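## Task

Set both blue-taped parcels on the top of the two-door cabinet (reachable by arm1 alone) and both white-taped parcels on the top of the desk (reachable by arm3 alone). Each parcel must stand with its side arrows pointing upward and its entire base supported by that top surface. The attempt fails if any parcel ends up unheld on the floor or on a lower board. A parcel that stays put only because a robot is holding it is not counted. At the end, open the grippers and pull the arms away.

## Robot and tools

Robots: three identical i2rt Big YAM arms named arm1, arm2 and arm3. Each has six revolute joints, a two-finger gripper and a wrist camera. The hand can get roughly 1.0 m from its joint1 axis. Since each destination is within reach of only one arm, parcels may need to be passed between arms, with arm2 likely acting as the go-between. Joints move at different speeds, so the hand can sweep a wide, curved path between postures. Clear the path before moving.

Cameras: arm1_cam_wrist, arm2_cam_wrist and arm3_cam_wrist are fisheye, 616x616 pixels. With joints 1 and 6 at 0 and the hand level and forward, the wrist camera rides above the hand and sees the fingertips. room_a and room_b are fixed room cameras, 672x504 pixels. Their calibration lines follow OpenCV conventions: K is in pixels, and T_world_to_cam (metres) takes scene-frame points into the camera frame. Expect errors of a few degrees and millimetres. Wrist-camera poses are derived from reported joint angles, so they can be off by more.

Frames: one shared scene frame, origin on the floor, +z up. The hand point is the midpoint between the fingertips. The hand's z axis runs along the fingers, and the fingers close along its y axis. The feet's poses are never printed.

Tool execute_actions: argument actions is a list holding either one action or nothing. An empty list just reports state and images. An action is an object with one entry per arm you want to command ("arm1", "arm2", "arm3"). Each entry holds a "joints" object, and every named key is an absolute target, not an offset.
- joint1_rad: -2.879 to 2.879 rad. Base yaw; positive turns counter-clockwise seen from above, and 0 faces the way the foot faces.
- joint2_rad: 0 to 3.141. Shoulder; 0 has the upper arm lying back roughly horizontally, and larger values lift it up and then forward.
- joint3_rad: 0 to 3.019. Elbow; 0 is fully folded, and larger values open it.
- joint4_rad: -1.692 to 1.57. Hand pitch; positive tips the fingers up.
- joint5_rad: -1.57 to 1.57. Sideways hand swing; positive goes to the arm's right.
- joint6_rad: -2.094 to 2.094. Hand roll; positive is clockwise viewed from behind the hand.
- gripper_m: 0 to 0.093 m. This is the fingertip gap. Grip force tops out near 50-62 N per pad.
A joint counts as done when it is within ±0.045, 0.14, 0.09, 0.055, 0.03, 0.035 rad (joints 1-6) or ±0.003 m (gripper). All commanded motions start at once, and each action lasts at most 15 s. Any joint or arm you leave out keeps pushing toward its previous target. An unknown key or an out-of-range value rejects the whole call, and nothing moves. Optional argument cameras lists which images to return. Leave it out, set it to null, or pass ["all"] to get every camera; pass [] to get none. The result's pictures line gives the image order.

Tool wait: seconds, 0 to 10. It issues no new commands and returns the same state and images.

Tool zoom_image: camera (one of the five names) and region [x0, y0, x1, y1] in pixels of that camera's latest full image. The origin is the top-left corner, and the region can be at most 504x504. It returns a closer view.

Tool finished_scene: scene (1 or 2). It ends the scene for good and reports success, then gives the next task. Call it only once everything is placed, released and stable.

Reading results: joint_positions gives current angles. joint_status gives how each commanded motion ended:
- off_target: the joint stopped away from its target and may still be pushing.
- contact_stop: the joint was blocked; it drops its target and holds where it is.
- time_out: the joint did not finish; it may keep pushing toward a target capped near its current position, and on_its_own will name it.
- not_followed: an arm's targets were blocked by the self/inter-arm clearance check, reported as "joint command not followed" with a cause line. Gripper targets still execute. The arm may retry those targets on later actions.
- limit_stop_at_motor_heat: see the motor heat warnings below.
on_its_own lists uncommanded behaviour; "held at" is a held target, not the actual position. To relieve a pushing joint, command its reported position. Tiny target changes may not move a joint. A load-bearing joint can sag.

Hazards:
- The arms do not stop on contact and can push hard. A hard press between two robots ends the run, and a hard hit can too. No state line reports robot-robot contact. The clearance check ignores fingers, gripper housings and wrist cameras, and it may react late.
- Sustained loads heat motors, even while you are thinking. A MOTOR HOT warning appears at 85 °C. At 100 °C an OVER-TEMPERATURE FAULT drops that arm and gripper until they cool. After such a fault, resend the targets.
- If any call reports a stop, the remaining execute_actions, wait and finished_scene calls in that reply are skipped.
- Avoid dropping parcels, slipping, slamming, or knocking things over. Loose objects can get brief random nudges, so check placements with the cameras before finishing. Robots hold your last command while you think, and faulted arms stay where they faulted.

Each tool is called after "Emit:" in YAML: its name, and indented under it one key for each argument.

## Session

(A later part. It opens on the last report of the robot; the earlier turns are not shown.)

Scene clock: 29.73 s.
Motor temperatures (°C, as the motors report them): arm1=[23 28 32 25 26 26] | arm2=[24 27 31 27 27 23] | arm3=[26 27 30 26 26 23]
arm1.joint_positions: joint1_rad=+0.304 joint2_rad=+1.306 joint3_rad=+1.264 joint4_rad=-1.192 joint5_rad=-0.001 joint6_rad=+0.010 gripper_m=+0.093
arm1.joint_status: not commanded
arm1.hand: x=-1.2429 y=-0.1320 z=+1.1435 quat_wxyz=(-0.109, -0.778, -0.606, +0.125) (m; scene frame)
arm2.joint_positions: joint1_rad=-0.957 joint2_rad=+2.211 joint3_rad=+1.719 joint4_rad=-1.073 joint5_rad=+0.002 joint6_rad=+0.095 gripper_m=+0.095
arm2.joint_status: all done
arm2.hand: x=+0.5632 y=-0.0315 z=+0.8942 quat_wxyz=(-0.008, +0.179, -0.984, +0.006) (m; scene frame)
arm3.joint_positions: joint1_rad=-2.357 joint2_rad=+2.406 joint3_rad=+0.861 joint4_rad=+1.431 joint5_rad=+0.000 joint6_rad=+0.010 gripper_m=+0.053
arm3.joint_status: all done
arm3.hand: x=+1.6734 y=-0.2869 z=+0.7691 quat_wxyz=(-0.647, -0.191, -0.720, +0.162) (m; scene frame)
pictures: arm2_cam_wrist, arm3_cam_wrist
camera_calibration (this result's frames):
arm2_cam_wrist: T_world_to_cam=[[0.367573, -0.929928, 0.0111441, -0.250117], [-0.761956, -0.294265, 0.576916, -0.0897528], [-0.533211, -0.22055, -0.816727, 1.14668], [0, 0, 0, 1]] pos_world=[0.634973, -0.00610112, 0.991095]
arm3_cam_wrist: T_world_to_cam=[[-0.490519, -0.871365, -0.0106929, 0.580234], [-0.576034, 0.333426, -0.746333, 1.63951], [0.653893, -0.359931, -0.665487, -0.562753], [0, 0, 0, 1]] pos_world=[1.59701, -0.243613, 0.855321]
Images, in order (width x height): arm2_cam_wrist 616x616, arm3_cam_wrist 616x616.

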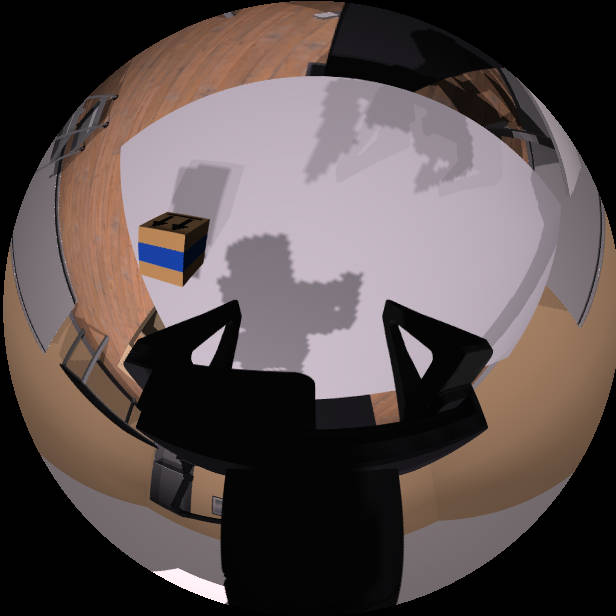

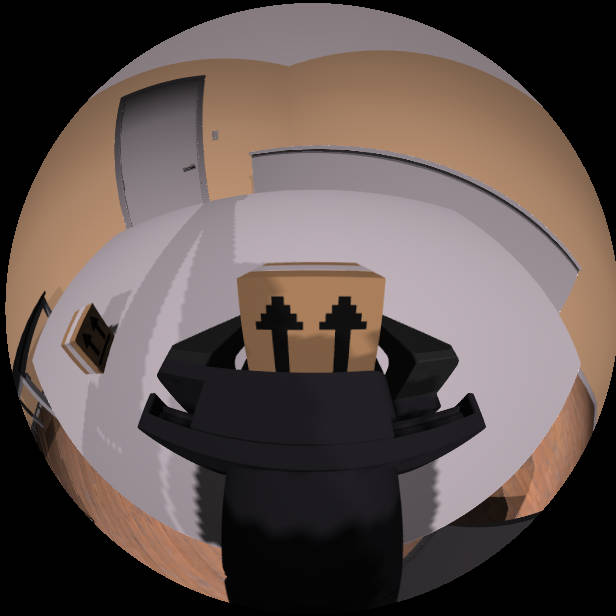

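Emit:
execute_actions:
  actions:
    - {"arm2":{"joints":{"joint1_rad":-0.74,"joint2_rad":2.26,"joint3_rad":1.93,"joint4_rad":-1.2,"joint6_rad":0.4}},"arm3":{"joints":{"joint4_rad":1.35}}}
  cameras: ["arm2_cam_wrist","room_b"]

Emit:
zoom_image:
  camera: "room_b"
  region: [490, 330, 630, 440]

Scene clock: 31.67 s.
Motor temperatures (°C, as the motors report them): arm1=[23 28 32 25 26 26] | arm2=[24 28 31 27 27 23] | arm3=[26 27 30 26 26 23]
arm1.joint_positions: joint1_rad=+0.304 joint2_rad=+1.306 joint3_rad=+1.264 joint4_rad=-1.192 joint5_rad=-0.001 joint6_rad=+0.010 gripper_m=+0.093
arm1.joint_status: not commanded
arm1.hand: x=-1.2429 y=-0.1320 z=+1.1435 quat_wxyz=(-0.109, -0.778, -0.606, +0.125) (m; scene frame)
arm2.joint_positions: joint1_rad=-0.737 joint2_rad=+2.252 joint3_rad=+1.893 joint4_rad=-1.184 joint5_rad=+0.000 joint6_rad=+0.392 gripper_m=+0.095
arm2.joint_status: all done
arm2.hand: x=+0.5162 y=+0.1109 z=+0.9264 quat_wxyz=(-0.017, +0.141, -0.990, -0.001) (m; scene frame)
arm3.joint_positions: joint1_rad=-2.357 joint2_rad=+2.400 joint3_rad=+0.861 joint4_rad=+1.363 joint5_rad=+0.000 joint6_rad=+0.010 gripper_m=+0.053
arm3.joint_status: all done
arm3.hand: x=+1.6724 y=-0.2863 z=+0.7559 quat_wxyz=(-0.625, -0.196, -0.740, +0.156) (m; scene frame)
pictures: arm2_cam_wrist, room_b
camera_calibration (this result's frames):
arm2_cam_wrist: T_world_to_cam=[[0.295209, -0.955432, -0.00132391, -0.0491003], [-0.791325, -0.24528, 0.560037, -0.0768973], [-0.535402, -0.164281, -0.828466, 1.18513], [0, 0, 0, 1]] pos_world=[0.588166, 0.128921, 1.02484]
Images, in order (width x height): arm2_cam_wrist 616x616, room_b 672x504.

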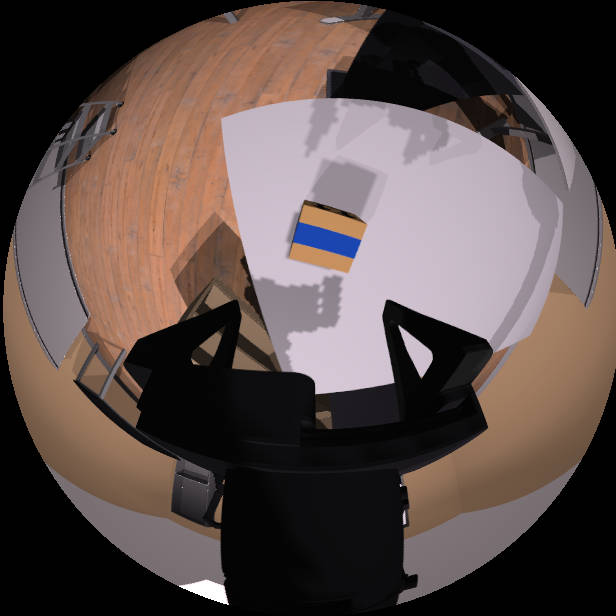

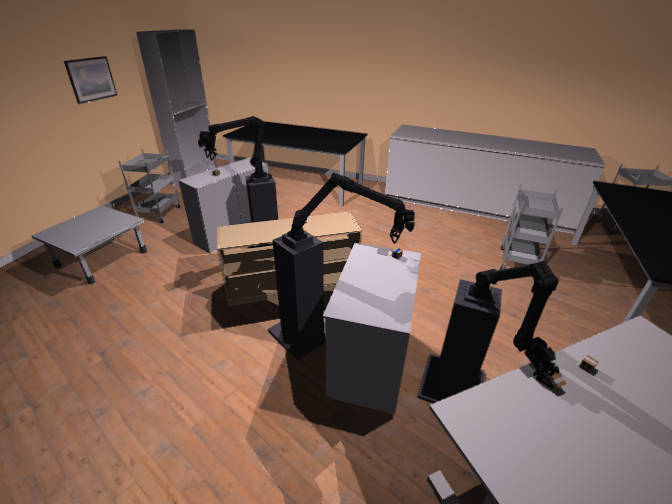

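Region (490, 330, 630, 440) of room_b's 672x504 image, scaled by 3.600, with more detail than that image has; it fills the top 396 rows of this view, and the rest is white.

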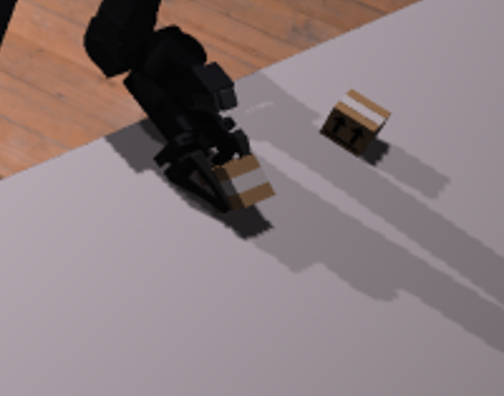

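Emit:
execute_actions:
  actions:
    - {"arm2":{"joints":{"joint1_rad":-0.775,"joint6_rad":-0.9,"joint4_rad":-1.1}},"arm3":{"joints":{"gripper_m":0.093}}}
  cameras: []

Emit:
execute_actions:
  actions:
    - {"arm2":{"joints":{"joint2_rad":2.42,"joint4_rad":-1.0}}}
  cameras: ["arm2_cam_wrist","arm3_cam_wrist"]

Scene clock: 34.07 s.
Motor temperatures (°C, as the motors report them): arm1=[23 28 32 25 26 26] | arm2=[24 28 31 27 27 23] | arm3=[26 27 29 26 26 23]
arm1.joint_positions: joint1_rad=+0.304 joint2_rad=+1.306 joint3_rad=+1.264 joint4_rad=-1.192 joint5_rad=-0.001 joint6_rad=+0.010 gripper_m=+0.093
arm1.joint_status: not commanded
arm1.hand: x=-1.2429 y=-0.1320 z=+1.1435 quat_wxyz=(-0.109, -0.778, -0.606, +0.125) (m; scene frame)
arm2.joint_positions: joint1_rad=-0.769 joint2_rad=+2.252 joint3_rad=+1.893 joint4_rad=-1.119 joint5_rad=+0.000 joint6_rad=-0.892 gripper_m=+0.095
arm2.joint_status: all done
arm2.hand: x=+0.5419 y=+0.1037 z=+0.9277 quat_wxyz=(-0.046, +0.694, -0.719, +0.013) (m; scene frame)
arm3.joint_positions: joint1_rad=-2.357 joint2_rad=+2.400 joint3_rad=+0.861 joint4_rad=+1.361 joint5_rad=+0.000 joint6_rad=+0.010 gripper_m=+0.093
arm3.joint_status: all done
arm3.hand: x=+1.6723 y=-0.2862 z=+0.7552 quat_wxyz=(-0.624, -0.196, -0.740, +0.156) (m; scene frame)
pictures: none
No camera images: the call's "cameras" was empty. Leave "cameras" out to get every camera's image.

Scene clock: 35.10 s.
Motor temperatures (°C, as the motors report them): arm1=[23 28 33 25 26 26] | arm2=[24 28 31 27 27 23] | arm3=[26 27 29 26 26 23]
arm1.joint_positions: joint1_rad=+0.304 joint2_rad=+1.306 joint3_rad=+1.264 joint4_rad=-1.192 joint5_rad=-0.001 joint6_rad=+0.010 gripper_m=+0.093
arm1.joint_status: not commanded
arm1.hand: x=-1.2429 y=-0.1320 z=+1.1435 quat_wxyz=(-0.109, -0.778, -0.606, +0.125) (m; scene frame)
arm2.joint_positions: joint1_rad=-0.770 joint2_rad=+2.425 joint3_rad=+1.903 joint4_rad=-1.014 joint5_rad=-0.002 joint6_rad=-0.893 gripper_m=+0.095
arm2.joint_status: all done
arm2.hand: x=+0.5419 y=+0.1010 z=+0.8167 quat_wxyz=(-0.018, +0.694, -0.719, +0.009) (m; scene frame)
arm3.joint_positions: joint1_rad=-2.357 joint2_rad=+2.400 joint3_rad=+0.861 joint4_rad=+1.361 joint5_rad=+0.000 joint6_rad=+0.010 gripper_m=+0.093
arm3.joint_status: not commanded
arm3.hand: x=+1.6723 y=-0.2862 z=+0.7552 quat_wxyz=(-0.624, -0.196, -0.740, +0.156) (m; scene frame)
pictures: arm2_cam_wrist, arm3_cam_wrist
camera_calibration (this result's frames):
arm2_cam_wrist: T_world_to_cam=[[0.999256, -0.0193027, 0.033382, -0.570694], [-0.0350312, -0.816249, 0.576638, -0.363243], [0.0161174, -0.577378, -0.816318, 0.839277], [0, 0, 0, 1]] pos_world=[0.544018, 0.177067, 0.913627]
arm3_cam_wrist: T_world_to_cam=[[-0.490862, -0.871178, -0.0102049, 0.580397], [-0.617228, 0.355994, -0.701639, 1.66993], [0.614885, -0.338109, -0.712459, -0.464074], [0, 0, 0, 1]] pos_world=[1.60098, -0.245765, 0.84698]
Images, in order (width x height): arm2_cam_wrist 616x616, arm3_cam_wrist 616x616.

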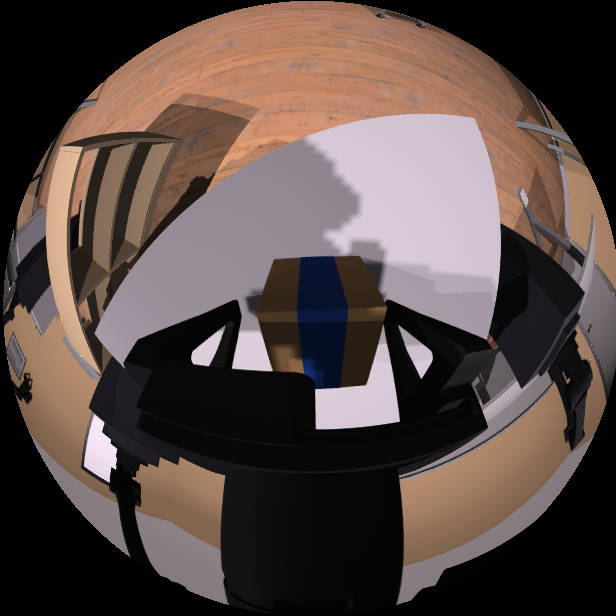

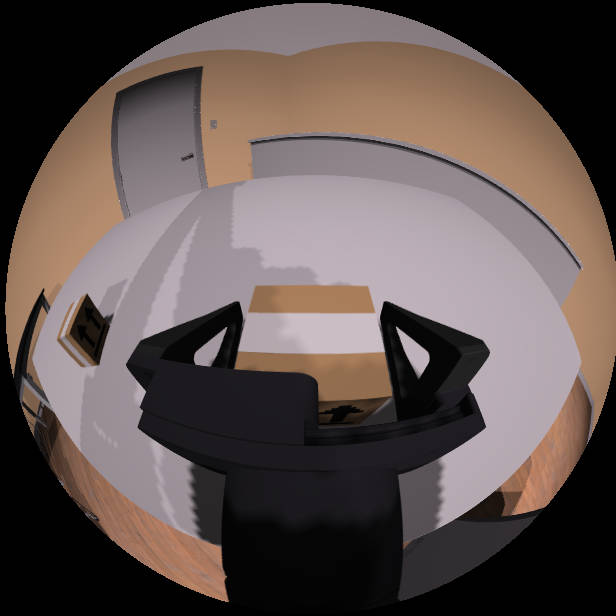

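Emit:
execute_actions:
  actions:
    - {"arm2":{"joints":{"gripper_m":0.03}},"arm3":{"joints":{"joint3_rad":0.68,"joint4_rad":1.55,"joint2_rad":2.37}}}
  cameras: []

Emit:
execute_actions:
  actions:
    - {"arm2":{"joints":{"joint2_rad":2.2}},"arm3":{"joints":{"joint2_rad":1.3}}}
  cameras: []

Emit:
execute_actions:
  actions:
    - {"arm2":{"joints":{"joint1_rad":1.2,"joint6_rad":0}}}
  cameras: []

Emit:
execute_actions:
  actions:
    - {"arm2":{"joints":{"joint2_rad":2.53,"joint3_rad":1.72,"joint4_rad":-0.72}}}
  cameras: ["arm2_cam_wrist","room_a","room_b"]

Emit:
zoom_image:
  camera: "room_a"
  region: [330, 200, 450, 300]

Scene clock: 36.63 s.
Motor temperatures (°C, as the motors report them): arm1=[23 28 33 25 26 26] | arm2=[24 29 31 27 27 23] | arm3=[26 27 29 26 26 23]
arm1.joint_positions: joint1_rad=+0.304 joint2_rad=+1.306 joint3_rad=+1.264 joint4_rad=-1.192 joint5_rad=-0.001 joint6_rad=+0.010 gripper_m=+0.093
arm1.joint_status: not commanded
arm1.hand: x=-1.2429 y=-0.1320 z=+1.1435 quat_wxyz=(-0.109, -0.778, -0.606, +0.125) (m; scene frame)
arm2.joint_positions: joint1_rad=-0.770 joint2_rad=+2.425 joint3_rad=+1.903 joint4_rad=-1.014 joint5_rad=-0.002 joint6_rad=-0.893 gripper_m=+0.049
arm2.joint_status: gripper_m off_target (ended at +0.049, target +0.030)
arm2.hand: x=+0.5420 y=+0.1009 z=+0.8167 quat_wxyz=(-0.018, +0.694, -0.719, +0.009) (m; scene frame)
arm3.joint_positions: joint1_rad=-2.357 joint2_rad=+2.374 joint3_rad=+0.678 joint4_rad=+1.532 joint5_rad=+0.000 joint6_rad=+0.010 gripper_m=+0.093
arm3.joint_status: all done
arm3.hand: x=+1.6156 y=-0.2549 z=+0.7696 quat_wxyz=(-0.629, -0.195, -0.736, +0.157) (m; scene frame)
pictures: none
No camera images: the call's "cameras" was empty. Leave "cameras" out to get every camera's image.

Scene clock: 38.13 s.
Motor temperatures (°C, as the motors report them): arm1=[23 28 33 25 26 26] | arm2=[24 29 31 27 27 23] | arm3=[26 27 29 26 26 23]
arm1.joint_positions: joint1_rad=+0.304 joint2_rad=+1.306 joint3_rad=+1.264 joint4_rad=-1.192 joint5_rad=-0.001 joint6_rad=+0.010 gripper_m=+0.093
arm1.joint_status: not commanded
arm1.hand: x=-1.2429 y=-0.1320 z=+1.1435 quat_wxyz=(-0.109, -0.778, -0.606, +0.125) (m; scene frame)
arm2.joint_positions: joint1_rad=-0.770 joint2_rad=+2.190 joint3_rad=+1.906 joint4_rad=-1.014 joint5_rad=-0.002 joint6_rad=-0.893 gripper_m=+0.049
arm2.joint_status: all done
arm2.hand: x=+0.5708 y=+0.1255 z=+0.9806 quat_wxyz=(-0.135, +0.689, -0.712, +0.024) (m; scene frame)
arm3.joint_positions: joint1_rad=-2.357 joint2_rad=+1.294 joint3_rad=+0.678 joint4_rad=+1.543 joint5_rad=+0.000 joint6_rad=+0.010 gripper_m=+0.093
arm3.joint_status: all done
arm3.hand: x=+1.5308 y=-0.2108 z=+1.3334 quat_wxyz=(-0.921, -0.082, -0.303, +0.232) (m; scene frame)
pictures: none
No camera images: the call's "cameras" was empty. Leave "cameras" out to get every camera's image.

Scene clock: 40.40 s.
Motor temperatures (°C, as the motors report them): arm1=[23 28 33 25 26 26] | arm2=[24 29 31 27 27 23] | arm3=[26 27 29 26 26 23]
arm1.joint_positions: joint1_rad=+0.304 joint2_rad=+1.306 joint3_rad=+1.264 joint4_rad=-1.192 joint5_rad=-0.001 joint6_rad=+0.010 gripper_m=+0.093
arm1.joint_status: not commanded
arm1.hand: x=-1.2429 y=-0.1320 z=+1.1435 quat_wxyz=(-0.109, -0.778, -0.606, +0.125) (m; scene frame)
arm2.joint_positions: joint1_rad=+1.211 joint2_rad=+2.191 joint3_rad=+1.906 joint4_rad=-1.002 joint5_rad=-0.001 joint6_rad=-0.008 gripper_m=+0.049
arm2.joint_status: all done
arm2.hand: x=-0.6496 y=+0.0520 z=+0.9682 quat_wxyz=(-0.033, +0.959, -0.250, -0.130) (m; scene frame)
arm3.joint_positions: joint1_rad=-2.357 joint2_rad=+1.294 joint3_rad=+0.678 joint4_rad=+1.543 joint5_rad=+0.000 joint6_rad=+0.010 gripper_m=+0.093
arm3.joint_status: not commanded
arm3.hand: x=+1.5308 y=-0.2108 z=+1.3334 quat_wxyz=(-0.921, -0.082, -0.303, +0.232) (m; scene frame)
pictures: none
No camera images: the call's "cameras" was empty. Leave "cameras" out to get every camera's image.

Scene clock: 41.73 s.
Motor temperatures (°C, as the motors report them): arm1=[23 28 33 25 26 26] | arm2=[24 29 31 27 27 23] | arm3=[26 27 29 26 26 23]
arm1.joint_positions: joint1_rad=+0.304 joint2_rad=+1.306 joint3_rad=+1.264 joint4_rad=-1.192 joint5_rad=-0.001 joint6_rad=+0.010 gripper_m=+0.093
arm1.joint_status: not commanded
arm1.hand: x=-1.2429 y=-0.1320 z=+1.1435 quat_wxyz=(-0.109, -0.778, -0.606, +0.125) (m; scene frame)
arm2.joint_positions: joint1_rad=+1.211 joint2_rad=+2.538 joint3_rad=+1.697 joint4_rad=-0.735 joint5_rad=-0.001 joint6_rad=-0.008 gripper_m=+0.049
arm2.joint_status: all done
arm2.hand: x=-0.5530 y=-0.0043 z=+0.6726 quat_wxyz=(+0.005, +0.967, -0.253, +0.009) (m; scene frame)
arm3.joint_positions: joint1_rad=-2.357 joint2_rad=+1.294 joint3_rad=+0.678 joint4_rad=+1.543 joint5_rad=+0.000 joint6_rad=+0.010 gripper_m=+0.093
arm3.joint_status: not commanded
arm3.hand: x=+1.5308 y=-0.2108 z=+1.3334 quat_wxyz=(-0.921, -0.082, -0.303, +0.232) (m; scene frame)
pictures: arm2_cam_wrist, room_a, room_b
camera_calibration (this result's frames):
arm2_cam_wrist: T_world_to_cam=[[0.474778, 0.880069, -0.00808072, 0.267873], [0.703915, -0.374204, 0.603718, -0.0121324], [0.528289, -0.29232, -0.797157, 0.950123], [0, 0, 0, 1]] pos_world=[-0.62058, 0.037453, 0.766887]
Images, in order (width x height): arm2_cam_wrist 616x616, room_a 672x504, room_b 672x504.

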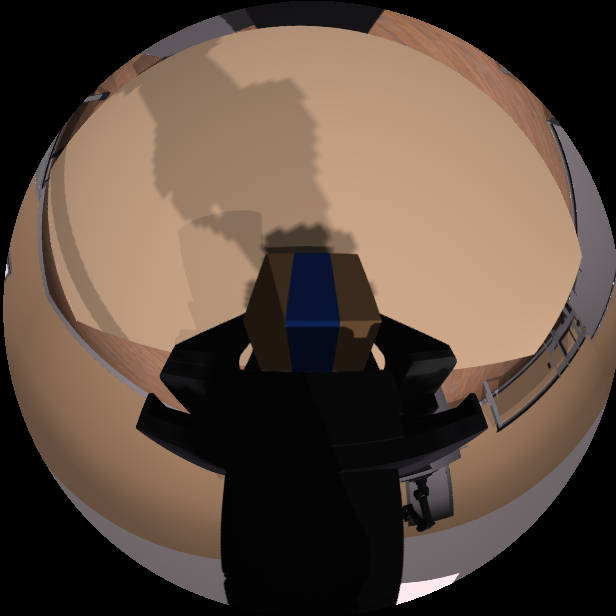

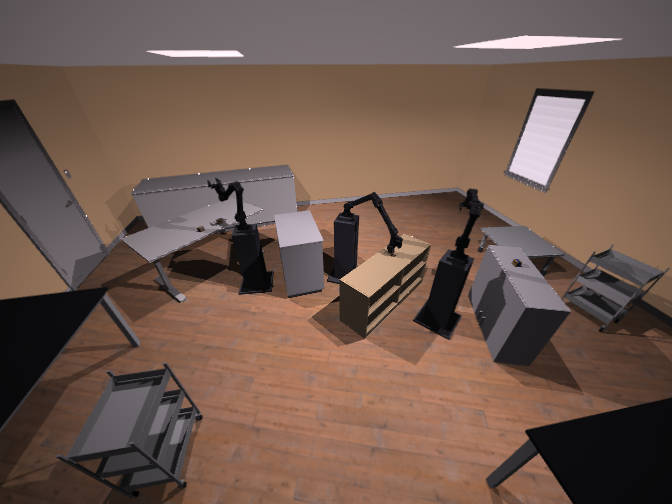

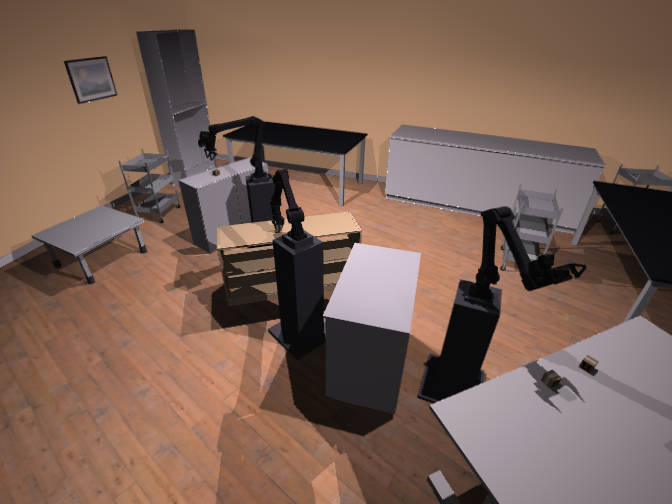

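Region (330, 200, 450, 300) of room_a's 672x504 image, scaled by 4.200, with more detail than that image has.

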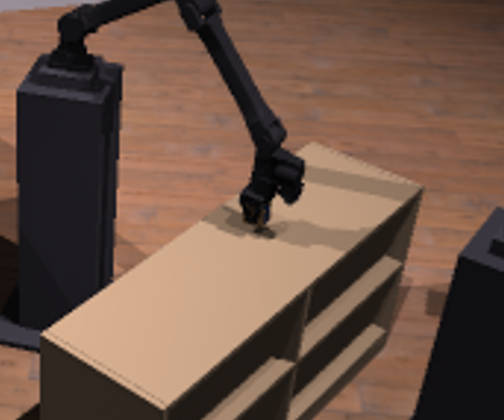

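Emit:
execute_actions:
  actions:
    - {"arm2":{"joints":{"joint2_rad":2.59,"joint4_rad":-0.66}}}
  cameras: []

Emit:
execute_actions:
  actions:
    - {"arm2":{"joints":{"gripper_m":0.093}}}
  cameras: ["arm2_cam_wrist"]

Emit:
execute_actions:
  actions:
    - {"arm2":{"joints":{"joint2_rad":2.0,"joint4_rad":-1.2}}}
  cameras: []

Emit:
execute_actions:
  actions:
    - {"arm2":{"joints":{"joint1_rad":-0.8,"joint2_rad":1.2,"joint3_rad":1.2}},"arm1":{"joints":{"joint1_rad":1.0}}}
  cameras: []

Emit:
execute_actions:
  actions:
    - {"arm1":{"joints":{"joint1_rad":1.605,"joint2_rad":2.38,"joint3_rad":1.84,"joint4_rad":-0.96}}}
  cameras: ["arm1_cam_wrist"]

Scene clock: 43.27 s.
Motor temperatures (°C, as the motors report them): arm1=[23 28 33 25 26 26] | arm2=[24 29 31 27 27 23] | arm3=[26 27 29 26 26 23]
arm1.joint_positions: joint1_rad=+0.304 joint2_rad=+1.306 joint3_rad=+1.264 joint4_rad=-1.192 joint5_rad=-0.001 joint6_rad=+0.010 gripper_m=+0.093
arm1.joint_status: not commanded
arm1.hand: x=-1.2429 y=-0.1320 z=+1.1435 quat_wxyz=(-0.109, -0.778, -0.606, +0.125) (m; scene frame)
arm2.joint_positions: joint1_rad=+1.211 joint2_rad=+2.580 joint3_rad=+1.697 joint4_rad=-0.678 joint5_rad=-0.001 joint6_rad=-0.008 gripper_m=+0.049
arm2.joint_status: all done
arm2.hand: x=-0.5509 y=-0.0056 z=+0.6474 quat_wxyz=(+0.003, +0.968, -0.253, +0.002) (m; scene frame)
arm3.joint_positions: joint1_rad=-2.357 joint2_rad=+1.294 joint3_rad=+0.678 joint4_rad=+1.543 joint5_rad=+0.000 joint6_rad=+0.010 gripper_m=+0.093
arm3.joint_status: not commanded
arm3.hand: x=+1.5308 y=-0.2108 z=+1.3334 quat_wxyz=(-0.921, -0.082, -0.303, +0.232) (m; scene frame)
pictures: none
No camera images: the call's "cameras" was empty. Leave "cameras" out to get every camera's image.

Scene clock: 43.90 s.
Motor temperatures (°C, as the motors report them): arm1=[23 28 34 25 26 26] | arm2=[24 29 31 27 27 23] | arm3=[26 27 29 26 26 23]
arm1.joint_positions: joint1_rad=+0.304 joint2_rad=+1.306 joint3_rad=+1.264 joint4_rad=-1.192 joint5_rad=-0.001 joint6_rad=+0.010 gripper_m=+0.093
arm1.joint_status: not commanded
arm1.hand: x=-1.2429 y=-0.1320 z=+1.1435 quat_wxyz=(-0.109, -0.778, -0.606, +0.125) (m; scene frame)
arm2.joint_positions: joint1_rad=+1.211 joint2_rad=+2.580 joint3_rad=+1.697 joint4_rad=-0.678 joint5_rad=-0.001 joint6_rad=-0.007 gripper_m=+0.093
arm2.joint_status: all done
arm2.hand: x=-0.5509 y=-0.0056 z=+0.6474 quat_wxyz=(+0.003, +0.967, -0.253, +0.002) (m; scene frame)
arm3.joint_positions: joint1_rad=-2.357 joint2_rad=+1.294 joint3_rad=+0.678 joint4_rad=+1.543 joint5_rad=+0.000 joint6_rad=+0.010 gripper_m=+0.093
arm3.joint_status: not commanded
arm3.hand: x=+1.5308 y=-0.2108 z=+1.3334 quat_wxyz=(-0.921, -0.082, -0.303, +0.232) (m; scene frame)
pictures: arm2_cam_wrist
camera_calibration (this result's frames):
arm2_cam_wrist: T_world_to_cam=[[0.475053, 0.879923, -0.00772112, 0.267727], [0.711475, -0.378918, 0.591798, 0.0129395], [0.517811, -0.286628, -0.806049, 0.928503], [0, 0, 0, 1]] pos_world=[-0.61718, 0.0354589, 0.742829]
Images, in order (width x height): arm2_cam_wrist 616x616.

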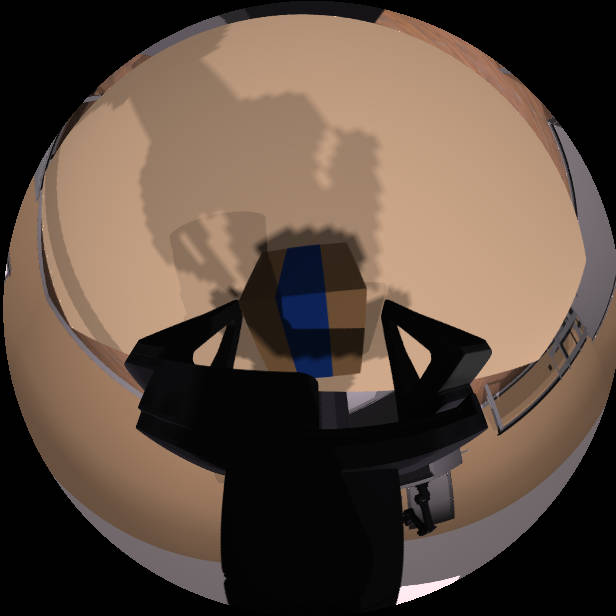

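Scene clock: 45.60 s.
Motor temperatures (°C, as the motors report them): arm1=[23 28 34 25 26 26] | arm2=[24 30 31 27 27 23] | arm3=[26 27 30 26 26 23]
arm1.joint_positions: joint1_rad=+0.304 joint2_rad=+1.306 joint3_rad=+1.264 joint4_rad=-1.192 joint5_rad=-0.001 joint6_rad=+0.010 gripper_m=+0.093
arm1.joint_status: not commanded
arm1.hand: x=-1.2429 y=-0.1320 z=+1.1435 quat_wxyz=(-0.109, -0.778, -0.606, +0.125) (m; scene frame)
arm2.joint_positions: joint1_rad=+1.211 joint2_rad=+1.998 joint3_rad=+1.713 joint4_rad=-1.184 joint5_rad=-0.001 joint6_rad=-0.007 gripper_m=+0.093
arm2.joint_status: all done
arm2.hand: x=-0.5626 y=+0.0025 z=+1.0089 quat_wxyz=(-0.009, +0.967, -0.253, -0.042) (m; scene frame)
arm3.joint_positions: joint1_rad=-2.357 joint2_rad=+1.294 joint3_rad=+0.678 joint4_rad=+1.543 joint5_rad=+0.000 joint6_rad=+0.010 gripper_m=+0.093
arm3.joint_status: not commanded
arm3.hand: x=+1.5308 y=-0.2108 z=+1.3334 quat_wxyz=(-0.921, -0.082, -0.303, +0.232) (m; scene frame)
pictures: none
No camera images: the call's "cameras" was empty. Leave "cameras" out to get every camera's image.

Scene clock: 47.63 s.
Motor temperatures (°C, as the motors report them): arm1=[23 28 34 25 26 26] | arm2=[24 29 30 27 27 23] | arm3=[26 26 30 26 26 23]
arm1.joint_positions: joint1_rad=+1.002 joint2_rad=+1.306 joint3_rad=+1.264 joint4_rad=-1.192 joint5_rad=-0.001 joint6_rad=+0.009 gripper_m=+0.093
arm1.joint_status: all done
arm1.hand: x=-0.9365 y=-0.0971 z=+1.1478 quat_wxyz=(-0.149, -0.523, -0.835, +0.083) (m; scene frame)
arm2.joint_positions: joint1_rad=-0.796 joint2_rad=+1.196 joint3_rad=+1.208 joint4_rad=-1.184 joint5_rad=+0.000 joint6_rad=-0.006 gripper_m=+0.093
arm2.joint_status: all done
arm2.hand: x=+0.3299 y=-0.0647 z=+1.2101 quat_wxyz=(-0.192, +0.301, -0.932, -0.053) (m; scene frame)
arm3.joint_positions: joint1_rad=-2.357 joint2_rad=+1.294 joint3_rad=+0.678 joint4_rad=+1.543 joint5_rad=+0.000 joint6_rad=+0.010 gripper_m=+0.093
arm3.joint_status: not commanded
arm3.hand: x=+1.5308 y=-0.2108 z=+1.3334 quat_wxyz=(-0.921, -0.082, -0.303, +0.232) (m; scene frame)
pictures: none
No camera images: the call's "cameras" was empty. Leave "cameras" out to get every camera's image.

Scene clock: 49.50 s.
Motor temperatures (°C, as the motors report them): arm1=[23 28 34 25 26 26] | arm2=[24 29 30 27 27 23] | arm3=[26 26 30 26 26 23]
arm1.joint_positions: joint1_rad=+1.601 joint2_rad=+2.391 joint3_rad=+1.811 joint4_rad=-0.957 joint5_rad=-0.001 joint6_rad=+0.008 gripper_m=+0.093
arm1.joint_status: all done
arm1.hand: x=-0.5446 y=-0.0206 z=+0.7722 quat_wxyz=(-0.023, -0.256, -0.967, +0.001) (m; scene frame)
arm2.joint_positions: joint1_rad=-0.796 joint2_rad=+1.196 joint3_rad=+1.208 joint4_rad=-1.184 joint5_rad=+0.000 joint6_rad=-0.006 gripper_m=+0.093
arm2.joint_status: not commanded
arm2.hand: x=+0.3299 y=-0.0647 z=+1.2101 quat_wxyz=(-0.192, +0.301, -0.932, -0.053) (m; scene frame)
arm3.joint_positions: joint1_rad=-2.357 joint2_rad=+1.294 joint3_rad=+0.678 joint4_rad=+1.543 joint5_rad=+0.000 joint6_rad=+0.010 gripper_m=+0.093
arm3.joint_status: not commanded
arm3.hand: x=+1.5308 y=-0.2108 z=+1.3334 quat_wxyz=(-0.921, -0.082, -0.303, +0.232) (m; scene frame)
pictures: arm1_cam_wrist
camera_calibration (this result's frames):
arm1_cam_wrist: T_world_to_cam=[[-0.483899, -0.875028, -0.0129487, -0.274111], [-0.738091, 0.400133, 0.543245, -0.806312], [-0.470174, 0.272433, -0.839474, 0.521332], [0, 0, 0, 1]] pos_world=[-0.482657, -0.0592515, 0.872121]
Images, in order (width x height): arm1_cam_wrist 616x616.

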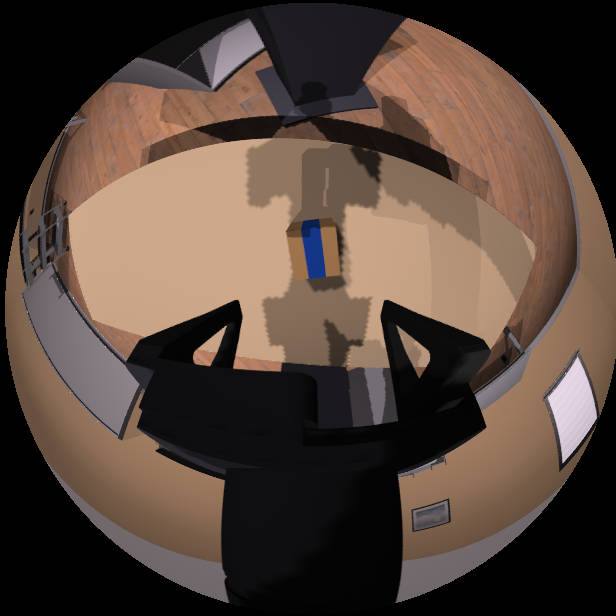

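Emit:
execute_actions:
  actions:
    - {"arm1":{"joints":{"joint2_rad":2.6,"joint4_rad":-0.74,"joint6_rad":-0.1}}}
  cameras: ["arm1_cam_wrist"]

Scene clock: 50.77 s.
Motor temperatures (°C, as the motors report them): arm1=[23 28 34 25 26 26] | arm2=[24 29 30 27 27 23] | arm3=[26 26 30 26 26 23]
arm1.joint_positions: joint1_rad=+1.610 joint2_rad=+2.608 joint3_rad=+1.824 joint4_rad=-0.749 joint5_rad=+0.001 joint6_rad=-0.090 gripper_m=+0.093
arm1.joint_status: all done
arm1.hand: x=-0.5498 y=-0.0104 z=+0.6369 quat_wxyz=(-0.024, -0.204, -0.979, +0.004) (m; scene frame)
arm2.joint_positions: joint1_rad=-0.796 joint2_rad=+1.196 joint3_rad=+1.208 joint4_rad=-1.184 joint5_rad=+0.000 joint6_rad=-0.006 gripper_m=+0.093
arm2.joint_status: not commanded
arm2.hand: x=+0.3299 y=-0.0647 z=+1.2101 quat_wxyz=(-0.192, +0.301, -0.932, -0.053) (m; scene frame)
arm3.joint_positions: joint1_rad=-2.357 joint2_rad=+1.294 joint3_rad=+0.678 joint4_rad=+1.543 joint5_rad=+0.000 joint6_rad=+0.010 gripper_m=+0.093
arm3.joint_status: not commanded
arm3.hand: x=+1.5308 y=-0.2108 z=+1.3334 quat_wxyz=(-0.921, -0.082, -0.303, +0.232) (m; scene frame)
pictures: arm1_cam_wrist
camera_calibration (this result's frames):
arm1_cam_wrist: T_world_to_cam=[[-0.388097, -0.921603, -0.00532396, -0.22209], [-0.776597, 0.323912, 0.54035, -0.760811], [-0.496263, 0.213843, -0.841424, 0.388787], [0, 0, 0, 1]] pos_world=[-0.484095, -0.0413824, 0.737056]
Images, in order (width x height): arm1_cam_wrist 616x616.

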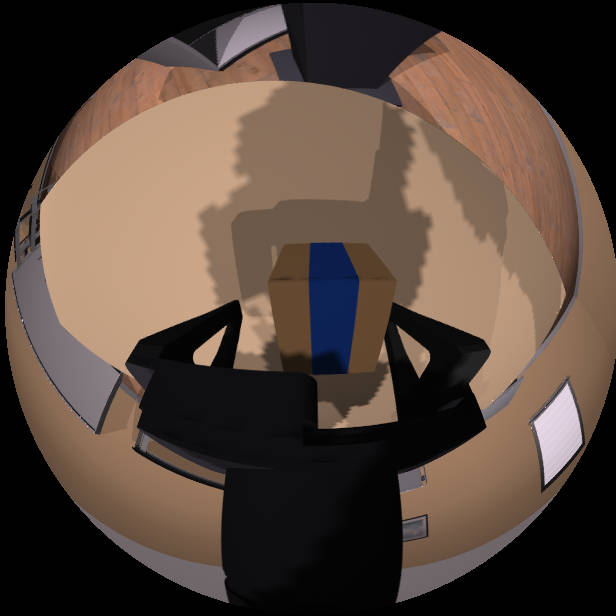

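Emit:
execute_actions:
  actions:
    - {"arm1":{"joints":{"joint1_rad":1.585,"joint2_rad":2.65,"joint4_rad":-0.66}}}
  cameras: ["arm1_cam_wrist"]

Emit:
execute_actions:
  actions:
    - {"arm1":{"joints":{"gripper_m":0.03}}}
  cameras: []

Emit:
execute_actions:
  actions:
    - {"arm1":{"joints":{"joint2_rad":1.9,"joint3_rad":1.55,"joint4_rad":-0.85}}}
  cameras: ["arm1_cam_wrist"]

Emit:
execute_actions:
  actions:
    - {"arm1":{"joints":{"joint1_rad":-1.25}}}
  cameras: []

Emit:
execute_actions:
  actions:
    - {"arm1":{"joints":{"joint2_rad":2.15}}}
  cameras: ["arm1_cam_wrist"]

Scene clock: 52.17 s.
Motor temperatures (°C, as the motors report them): arm1=[23 28 34 25 26 26] | arm2=[24 29 30 27 27 23] | arm3=[26 26 30 26 26 23]
arm1.joint_positions: joint1_rad=+1.591 joint2_rad=+2.628 joint3_rad=+1.825 joint4_rad=-0.669 joint5_rad=+0.000 joint6_rad=-0.091 gripper_m=+0.093
arm1.joint_status: all done
arm1.hand: x=-0.5443 y=-0.0274 z=+0.6261 quat_wxyz=(-0.054, -0.212, -0.976, +0.013) (m; scene frame)
arm2.joint_positions: joint1_rad=-0.796 joint2_rad=+1.196 joint3_rad=+1.208 joint4_rad=-1.184 joint5_rad=+0.000 joint6_rad=-0.006 gripper_m=+0.093
arm2.joint_status: not commanded
arm2.hand: x=+0.3299 y=-0.0647 z=+1.2101 quat_wxyz=(-0.192, +0.301, -0.932, -0.053) (m; scene frame)
arm3.joint_positions: joint1_rad=-2.357 joint2_rad=+1.294 joint3_rad=+0.678 joint4_rad=+1.543 joint5_rad=+0.000 joint6_rad=+0.010 gripper_m=+0.093
arm3.joint_status: not commanded
arm3.hand: x=+1.5308 y=-0.2108 z=+1.3334 quat_wxyz=(-0.921, -0.082, -0.303, +0.232) (m; scene frame)
pictures: arm1_cam_wrist
camera_calibration (this result's frames):
arm1_cam_wrist: T_world_to_cam=[[-0.404037, -0.914742, -0.00060097, -0.24711], [-0.799082, 0.352631, 0.48695, -0.723208], [-0.445222, 0.197226, -0.87343, 0.433494], [0, 0, 0, 1]] pos_world=[-0.484743, -0.0565126, 0.730644]
Images, in order (width x height): arm1_cam_wrist 616x616.

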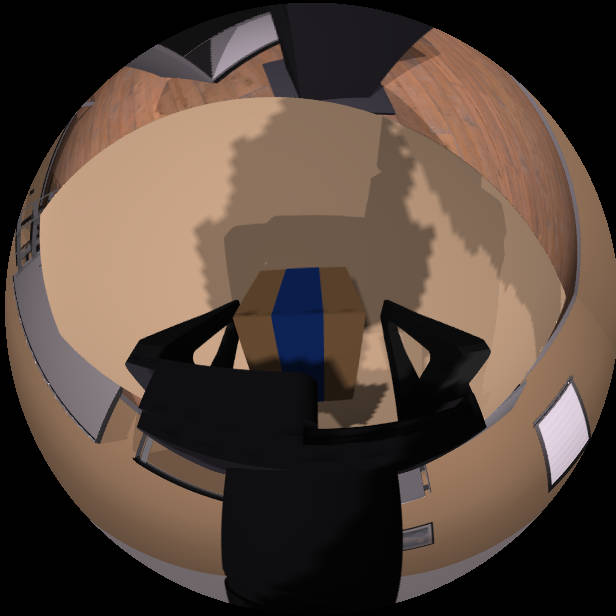

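Scene clock: 52.80 s.
Motor temperatures (°C, as the motors report them): arm1=[23 29 33 25 26 26] | arm2=[24 29 30 27 27 23] | arm3=[26 26 30 26 26 23]
arm1.joint_positions: joint1_rad=+1.591 joint2_rad=+2.628 joint3_rad=+1.825 joint4_rad=-0.668 joint5_rad=+0.000 joint6_rad=-0.091 gripper_m=+0.049
arm1.joint_status: gripper_m off_target (ended at +0.049, target +0.030)
arm1.hand: x=-0.5441 y=-0.0276 z=+0.6262 quat_wxyz=(-0.055, -0.212, -0.976, +0.013) (m; scene frame)
arm2.joint_positions: joint1_rad=-0.796 joint2_rad=+1.196 joint3_rad=+1.208 joint4_rad=-1.184 joint5_rad=+0.000 joint6_rad=-0.006 gripper_m=+0.093
arm2.joint_status: not commanded
arm2.hand: x=+0.3299 y=-0.0647 z=+1.2101 quat_wxyz=(-0.192, +0.301, -0.932, -0.053) (m; scene frame)
arm3.joint_positions: joint1_rad=-2.357 joint2_rad=+1.294 joint3_rad=+0.678 joint4_rad=+1.543 joint5_rad=+0.000 joint6_rad=+0.010 gripper_m=+0.093
arm3.joint_status: not commanded
arm3.hand: x=+1.5308 y=-0.2108 z=+1.3334 quat_wxyz=(-0.921, -0.082, -0.303, +0.232) (m; scene frame)
pictures: none
No camera images: the call's "cameras" was empty. Leave "cameras" out to get every camera's image.

Scene clock: 54.53 s.
Motor temperatures (°C, as the motors report them): arm1=[23 29 33 25 26 26] | arm2=[24 28 30 27 27 23] | arm3=[26 26 30 26 26 23]
arm1.joint_positions: joint1_rad=+1.591 joint2_rad=+1.910 joint3_rad=+1.539 joint4_rad=-0.848 joint5_rad=+0.000 joint6_rad=-0.091 gripper_m=+0.049
arm1.joint_status: all done
arm1.hand: x=-0.5689 y=-0.0167 z=+0.9831 quat_wxyz=(-0.173, -0.209, -0.961, +0.051) (m; scene frame)
arm2.joint_positions: joint1_rad=-0.796 joint2_rad=+1.196 joint3_rad=+1.208 joint4_rad=-1.184 joint5_rad=+0.000 joint6_rad=-0.006 gripper_m=+0.093
arm2.joint_status: not commanded
arm2.hand: x=+0.3299 y=-0.0647 z=+1.2101 quat_wxyz=(-0.192, +0.301, -0.932, -0.053) (m; scene frame)
arm3.joint_positions: joint1_rad=-2.357 joint2_rad=+1.294 joint3_rad=+0.678 joint4_rad=+1.543 joint5_rad=+0.000 joint6_rad=+0.010 gripper_m=+0.093
arm3.joint_status: not commanded
arm3.hand: x=+1.5308 y=-0.2108 z=+1.3334 quat_wxyz=(-0.921, -0.082, -0.303, +0.232) (m; scene frame)
pictures: arm1_cam_wrist
camera_calibration (this result's frames):
arm1_cam_wrist: T_world_to_cam=[[-0.408306, -0.912501, 0.0250602, -0.27469], [-0.879845, 0.400711, 0.255546, -0.73816], [-0.243228, 0.0822916, -0.966472, 0.936693], [0, 0, 0, 1]] pos_world=[-0.533794, -0.0319477, 1.1008]
Images, in order (width x height): arm1_cam_wrist 616x616.

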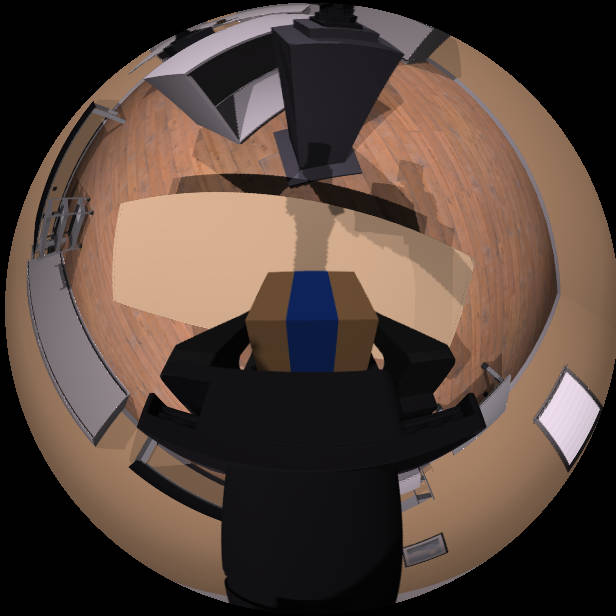

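Scene clock: 57.17 s.
Motor temperatures (°C, as the motors report them): arm1=[23 29 33 25 26 26] | arm2=[24 28 30 27 27 23] | arm3=[26 26 30 26 26 23]
arm1.joint_positions: joint1_rad=-1.256 joint2_rad=+1.910 joint3_rad=+1.539 joint4_rad=-0.848 joint5_rad=+0.002 joint6_rad=-0.092 gripper_m=+0.049
arm1.joint_status: all done
arm1.hand: x=-1.7712 y=+0.4529 z=+0.9666 quat_wxyz=(+0.030, -0.984, +0.065, +0.165) (m; scene frame)
arm2.joint_positions: joint1_rad=-0.796 joint2_rad=+1.196 joint3_rad=+1.208 joint4_rad=-1.184 joint5_rad=+0.000 joint6_rad=-0.006 gripper_m=+0.093
arm2.joint_status: not commanded
arm2.hand: x=+0.3299 y=-0.0647 z=+1.2101 quat_wxyz=(-0.192, +0.301, -0.932, -0.053) (m; scene frame)
arm3.joint_positions: joint1_rad=-2.357 joint2_rad=+1.294 joint3_rad=+0.678 joint4_rad=+1.543 joint5_rad=+0.000 joint6_rad=+0.010 gripper_m=+0.093
arm3.joint_status: not commanded
arm3.hand: x=+1.5308 y=-0.2108 z=+1.3334 quat_wxyz=(-0.921, -0.082, -0.303, +0.232) (m; scene frame)
pictures: none
No camera images: the call's "cameras" was empty. Leave "cameras" out to get every camera's image.

Scene clock: 58.50 s.
Motor temperatures (°C, as the motors report them): arm1=[23 29 33 25 26 26] | arm2=[24 28 30 27 27 23] | arm3=[26 26 30 26 26 23]
arm1.joint_positions: joint1_rad=-1.256 joint2_rad=+2.167 joint3_rad=+1.525 joint4_rad=-0.848 joint5_rad=+0.002 joint6_rad=-0.092 gripper_m=+0.049
arm1.joint_status: all done
arm1.hand: x=-1.7336 y=+0.4451 z=+0.8034 quat_wxyz=(+0.009, -0.997, +0.066, +0.032) (m; scene frame)
arm2.joint_positions: joint1_rad=-0.796 joint2_rad=+1.196 joint3_rad=+1.208 joint4_rad=-1.184 joint5_rad=+0.000 joint6_rad=-0.006 gripper_m=+0.093
arm2.joint_status: not commanded
arm2.hand: x=+0.3299 y=-0.0647 z=+1.2101 quat_wxyz=(-0.192, +0.301, -0.932, -0.053) (m; scene frame)
arm3.joint_positions: joint1_rad=-2.357 joint2_rad=+1.294 joint3_rad=+0.678 joint4_rad=+1.543 joint5_rad=+0.000 joint6_rad=+0.010 gripper_m=+0.093
arm3.joint_status: not commanded
arm3.hand: x=+1.5308 y=-0.2108 z=+1.3334 quat_wxyz=(-0.921, -0.082, -0.303, +0.232) (m; scene frame)
pictures: arm1_cam_wrist
camera_calibration (this result's frames):
arm1_cam_wrist: T_world_to_cam=[[0.120949, 0.992612, 0.0096745, -0.242379], [0.843184, -0.107874, 0.526691, 1.09357], [0.523844, -0.0555452, -0.850001, 1.73928], [0, 0, 0, 1]] pos_world=[-1.80388, 0.455165, 0.90476]
Images, in order (width x height): arm1_cam_wrist 616x616.

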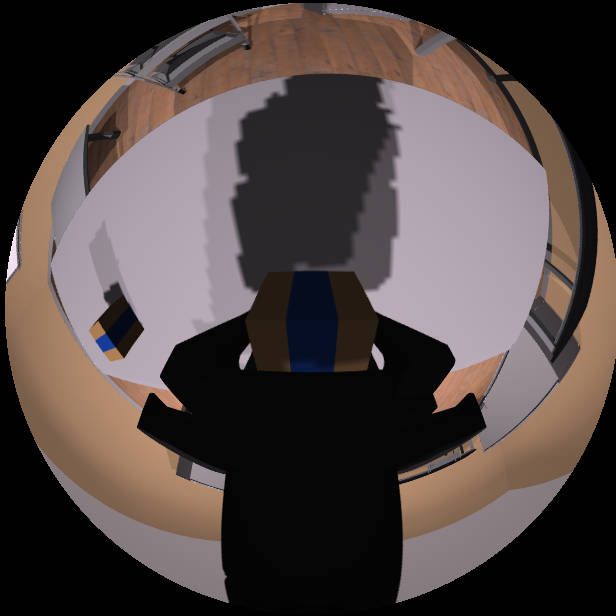

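Emit:
execute_actions:
  actions:
    - {"arm1":{"joints":{"joint2_rad":2.215,"joint4_rad":-0.8}}}
  cameras: []

Emit:
execute_actions:
  actions:
    - {"arm1":{"joints":{"gripper_m":0.093}}}
  cameras: []

Emit:
execute_actions:
  actions:
    - {"arm1":{"joints":{"joint2_rad":1.6,"joint4_rad":-1.1}}}
  cameras: ["room_a","room_b"]

Emit:
zoom_image:
  camera: "room_a"
  region: [480, 240, 570, 310]

Emit:
zoom_image:
  camera: "room_b"
  region: [510, 330, 630, 410]

Scene clock: 59.73 s.
Motor temperatures (°C, as the motors report them): arm1=[23 29 33 25 26 26] | arm2=[24 28 30 27 27 23] | arm3=[26 26 30 26 26 23]
arm1.joint_positions: joint1_rad=-1.256 joint2_rad=+2.213 joint3_rad=+1.525 joint4_rad=-0.808 joint5_rad=+0.002 joint6_rad=-0.092 gripper_m=+0.049
arm1.joint_status: all done
arm1.hand: x=-1.7337 y=+0.4451 z=+0.7773 quat_wxyz=(+0.008, -0.997, +0.066, +0.030) (m; scene frame)
arm2.joint_positions: joint1_rad=-0.796 joint2_rad=+1.196 joint3_rad=+1.208 joint4_rad=-1.184 joint5_rad=+0.000 joint6_rad=-0.006 gripper_m=+0.093
arm2.joint_status: not commanded
arm2.hand: x=+0.3299 y=-0.0647 z=+1.2101 quat_wxyz=(-0.192, +0.301, -0.932, -0.053) (m; scene frame)
arm3.joint_positions: joint1_rad=-2.357 joint2_rad=+1.294 joint3_rad=+0.678 joint4_rad=+1.543 joint5_rad=+0.000 joint6_rad=+0.010 gripper_m=+0.093
arm3.joint_status: not commanded
arm3.hand: x=+1.5308 y=-0.2108 z=+1.3334 quat_wxyz=(-0.921, -0.082, -0.303, +0.232) (m; scene frame)
pictures: none
No camera images: the call's "cameras" was empty. Leave "cameras" out to get every camera's image.

Scene clock: 60.37 s.
Motor temperatures (°C, as the motors report them): arm1=[23 29 33 25 26 26] | arm2=[24 28 30 27 27 23] | arm3=[26 26 30 26 26 23]
arm1.joint_positions: joint1_rad=-1.256 joint2_rad=+2.213 joint3_rad=+1.525 joint4_rad=-0.808 joint5_rad=+0.002 joint6_rad=-0.092 gripper_m=+0.093
arm1.joint_status: all done
arm1.hand: x=-1.7337 y=+0.4451 z=+0.7773 quat_wxyz=(+0.008, -0.997, +0.066, +0.030) (m; scene frame)
arm2.joint_positions: joint1_rad=-0.796 joint2_rad=+1.196 joint3_rad=+1.208 joint4_rad=-1.184 joint5_rad=+0.000 joint6_rad=-0.006 gripper_m=+0.093
arm2.joint_status: not commanded
arm2.hand: x=+0.3299 y=-0.0647 z=+1.2101 quat_wxyz=(-0.192, +0.301, -0.932, -0.053) (m; scene frame)
arm3.joint_positions: joint1_rad=-2.357 joint2_rad=+1.294 joint3_rad=+0.678 joint4_rad=+1.543 joint5_rad=+0.000 joint6_rad=+0.010 gripper_m=+0.093
arm3.joint_status: not commanded
arm3.hand: x=+1.5308 y=-0.2108 z=+1.3334 quat_wxyz=(-0.921, -0.082, -0.303, +0.232) (m; scene frame)
pictures: none
No camera images: the call's "cameras" was empty. Leave "cameras" out to get every camera's image.

Scene clock: 61.97 s.
Motor temperatures (°C, as the motors report them): arm1=[23 29 33 25 26 26] | arm2=[24 28 30 27 27 23] | arm3=[26 26 30 26 26 23]
arm1.joint_positions: joint1_rad=-1.256 joint2_rad=+1.604 joint3_rad=+1.535 joint4_rad=-1.093 joint5_rad=+0.002 joint6_rad=-0.092 gripper_m=+0.093
arm1.joint_status: all done
arm1.hand: x=-1.7039 y=+0.4368 z=+1.1264 quat_wxyz=(+0.034, -0.978, +0.065, +0.193) (m; scene frame)
arm2.joint_positions: joint1_rad=-0.796 joint2_rad=+1.196 joint3_rad=+1.208 joint4_rad=-1.184 joint5_rad=+0.000 joint6_rad=-0.006 gripper_m=+0.093
arm2.joint_status: not commanded
arm2.hand: x=+0.3299 y=-0.0647 z=+1.2101 quat_wxyz=(-0.192, +0.301, -0.932, -0.053) (m; scene frame)
arm3.joint_positions: joint1_rad=-2.357 joint2_rad=+1.294 joint3_rad=+0.678 joint4_rad=+1.543 joint5_rad=+0.000 joint6_rad=+0.010 gripper_m=+0.093
arm3.joint_status: not commanded
arm3.hand: x=+1.5308 y=-0.2108 z=+1.3334 quat_wxyz=(-0.921, -0.082, -0.303, +0.232) (m; scene frame)
pictures: room_a, room_b
Images, in order (width x height): room_a 672x504, room_b 672x504.

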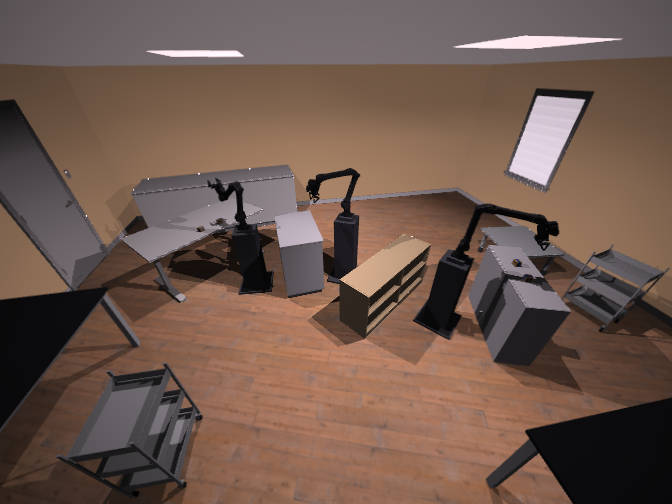

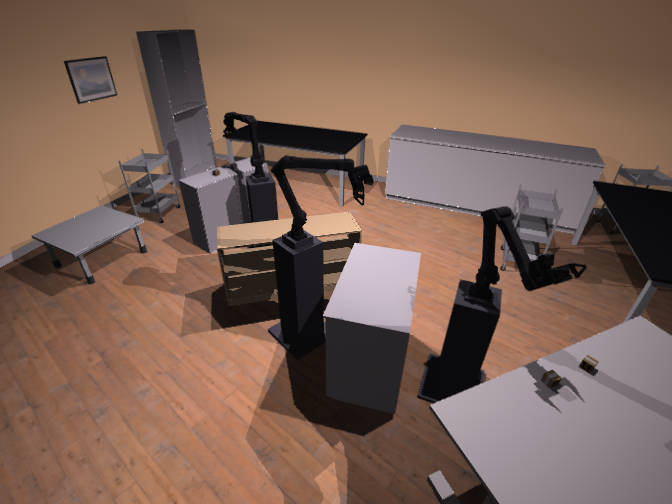

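Region (480, 240, 570, 310) of room_a's 672x504 image, scaled by 5.600, with more detail than that image has.

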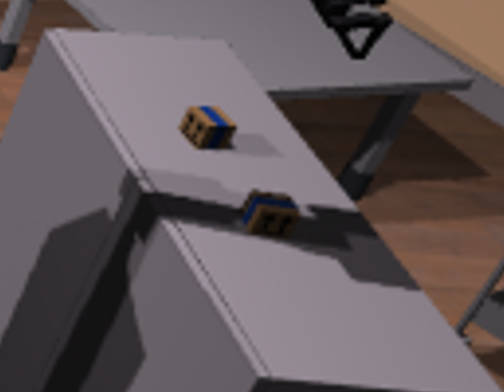

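Region (510, 330, 630, 410) of room_b's 672x504 image, scaled by 4.200, with more detail than that image has.

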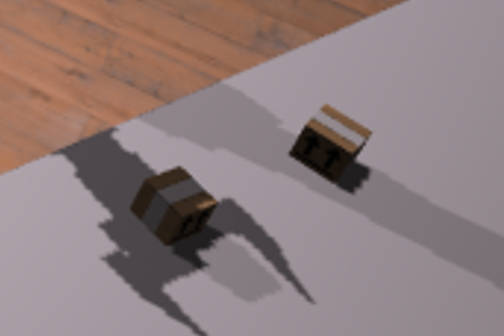

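Emit:
finished_scene:
  scene: 2

The scene is finished: the task was done.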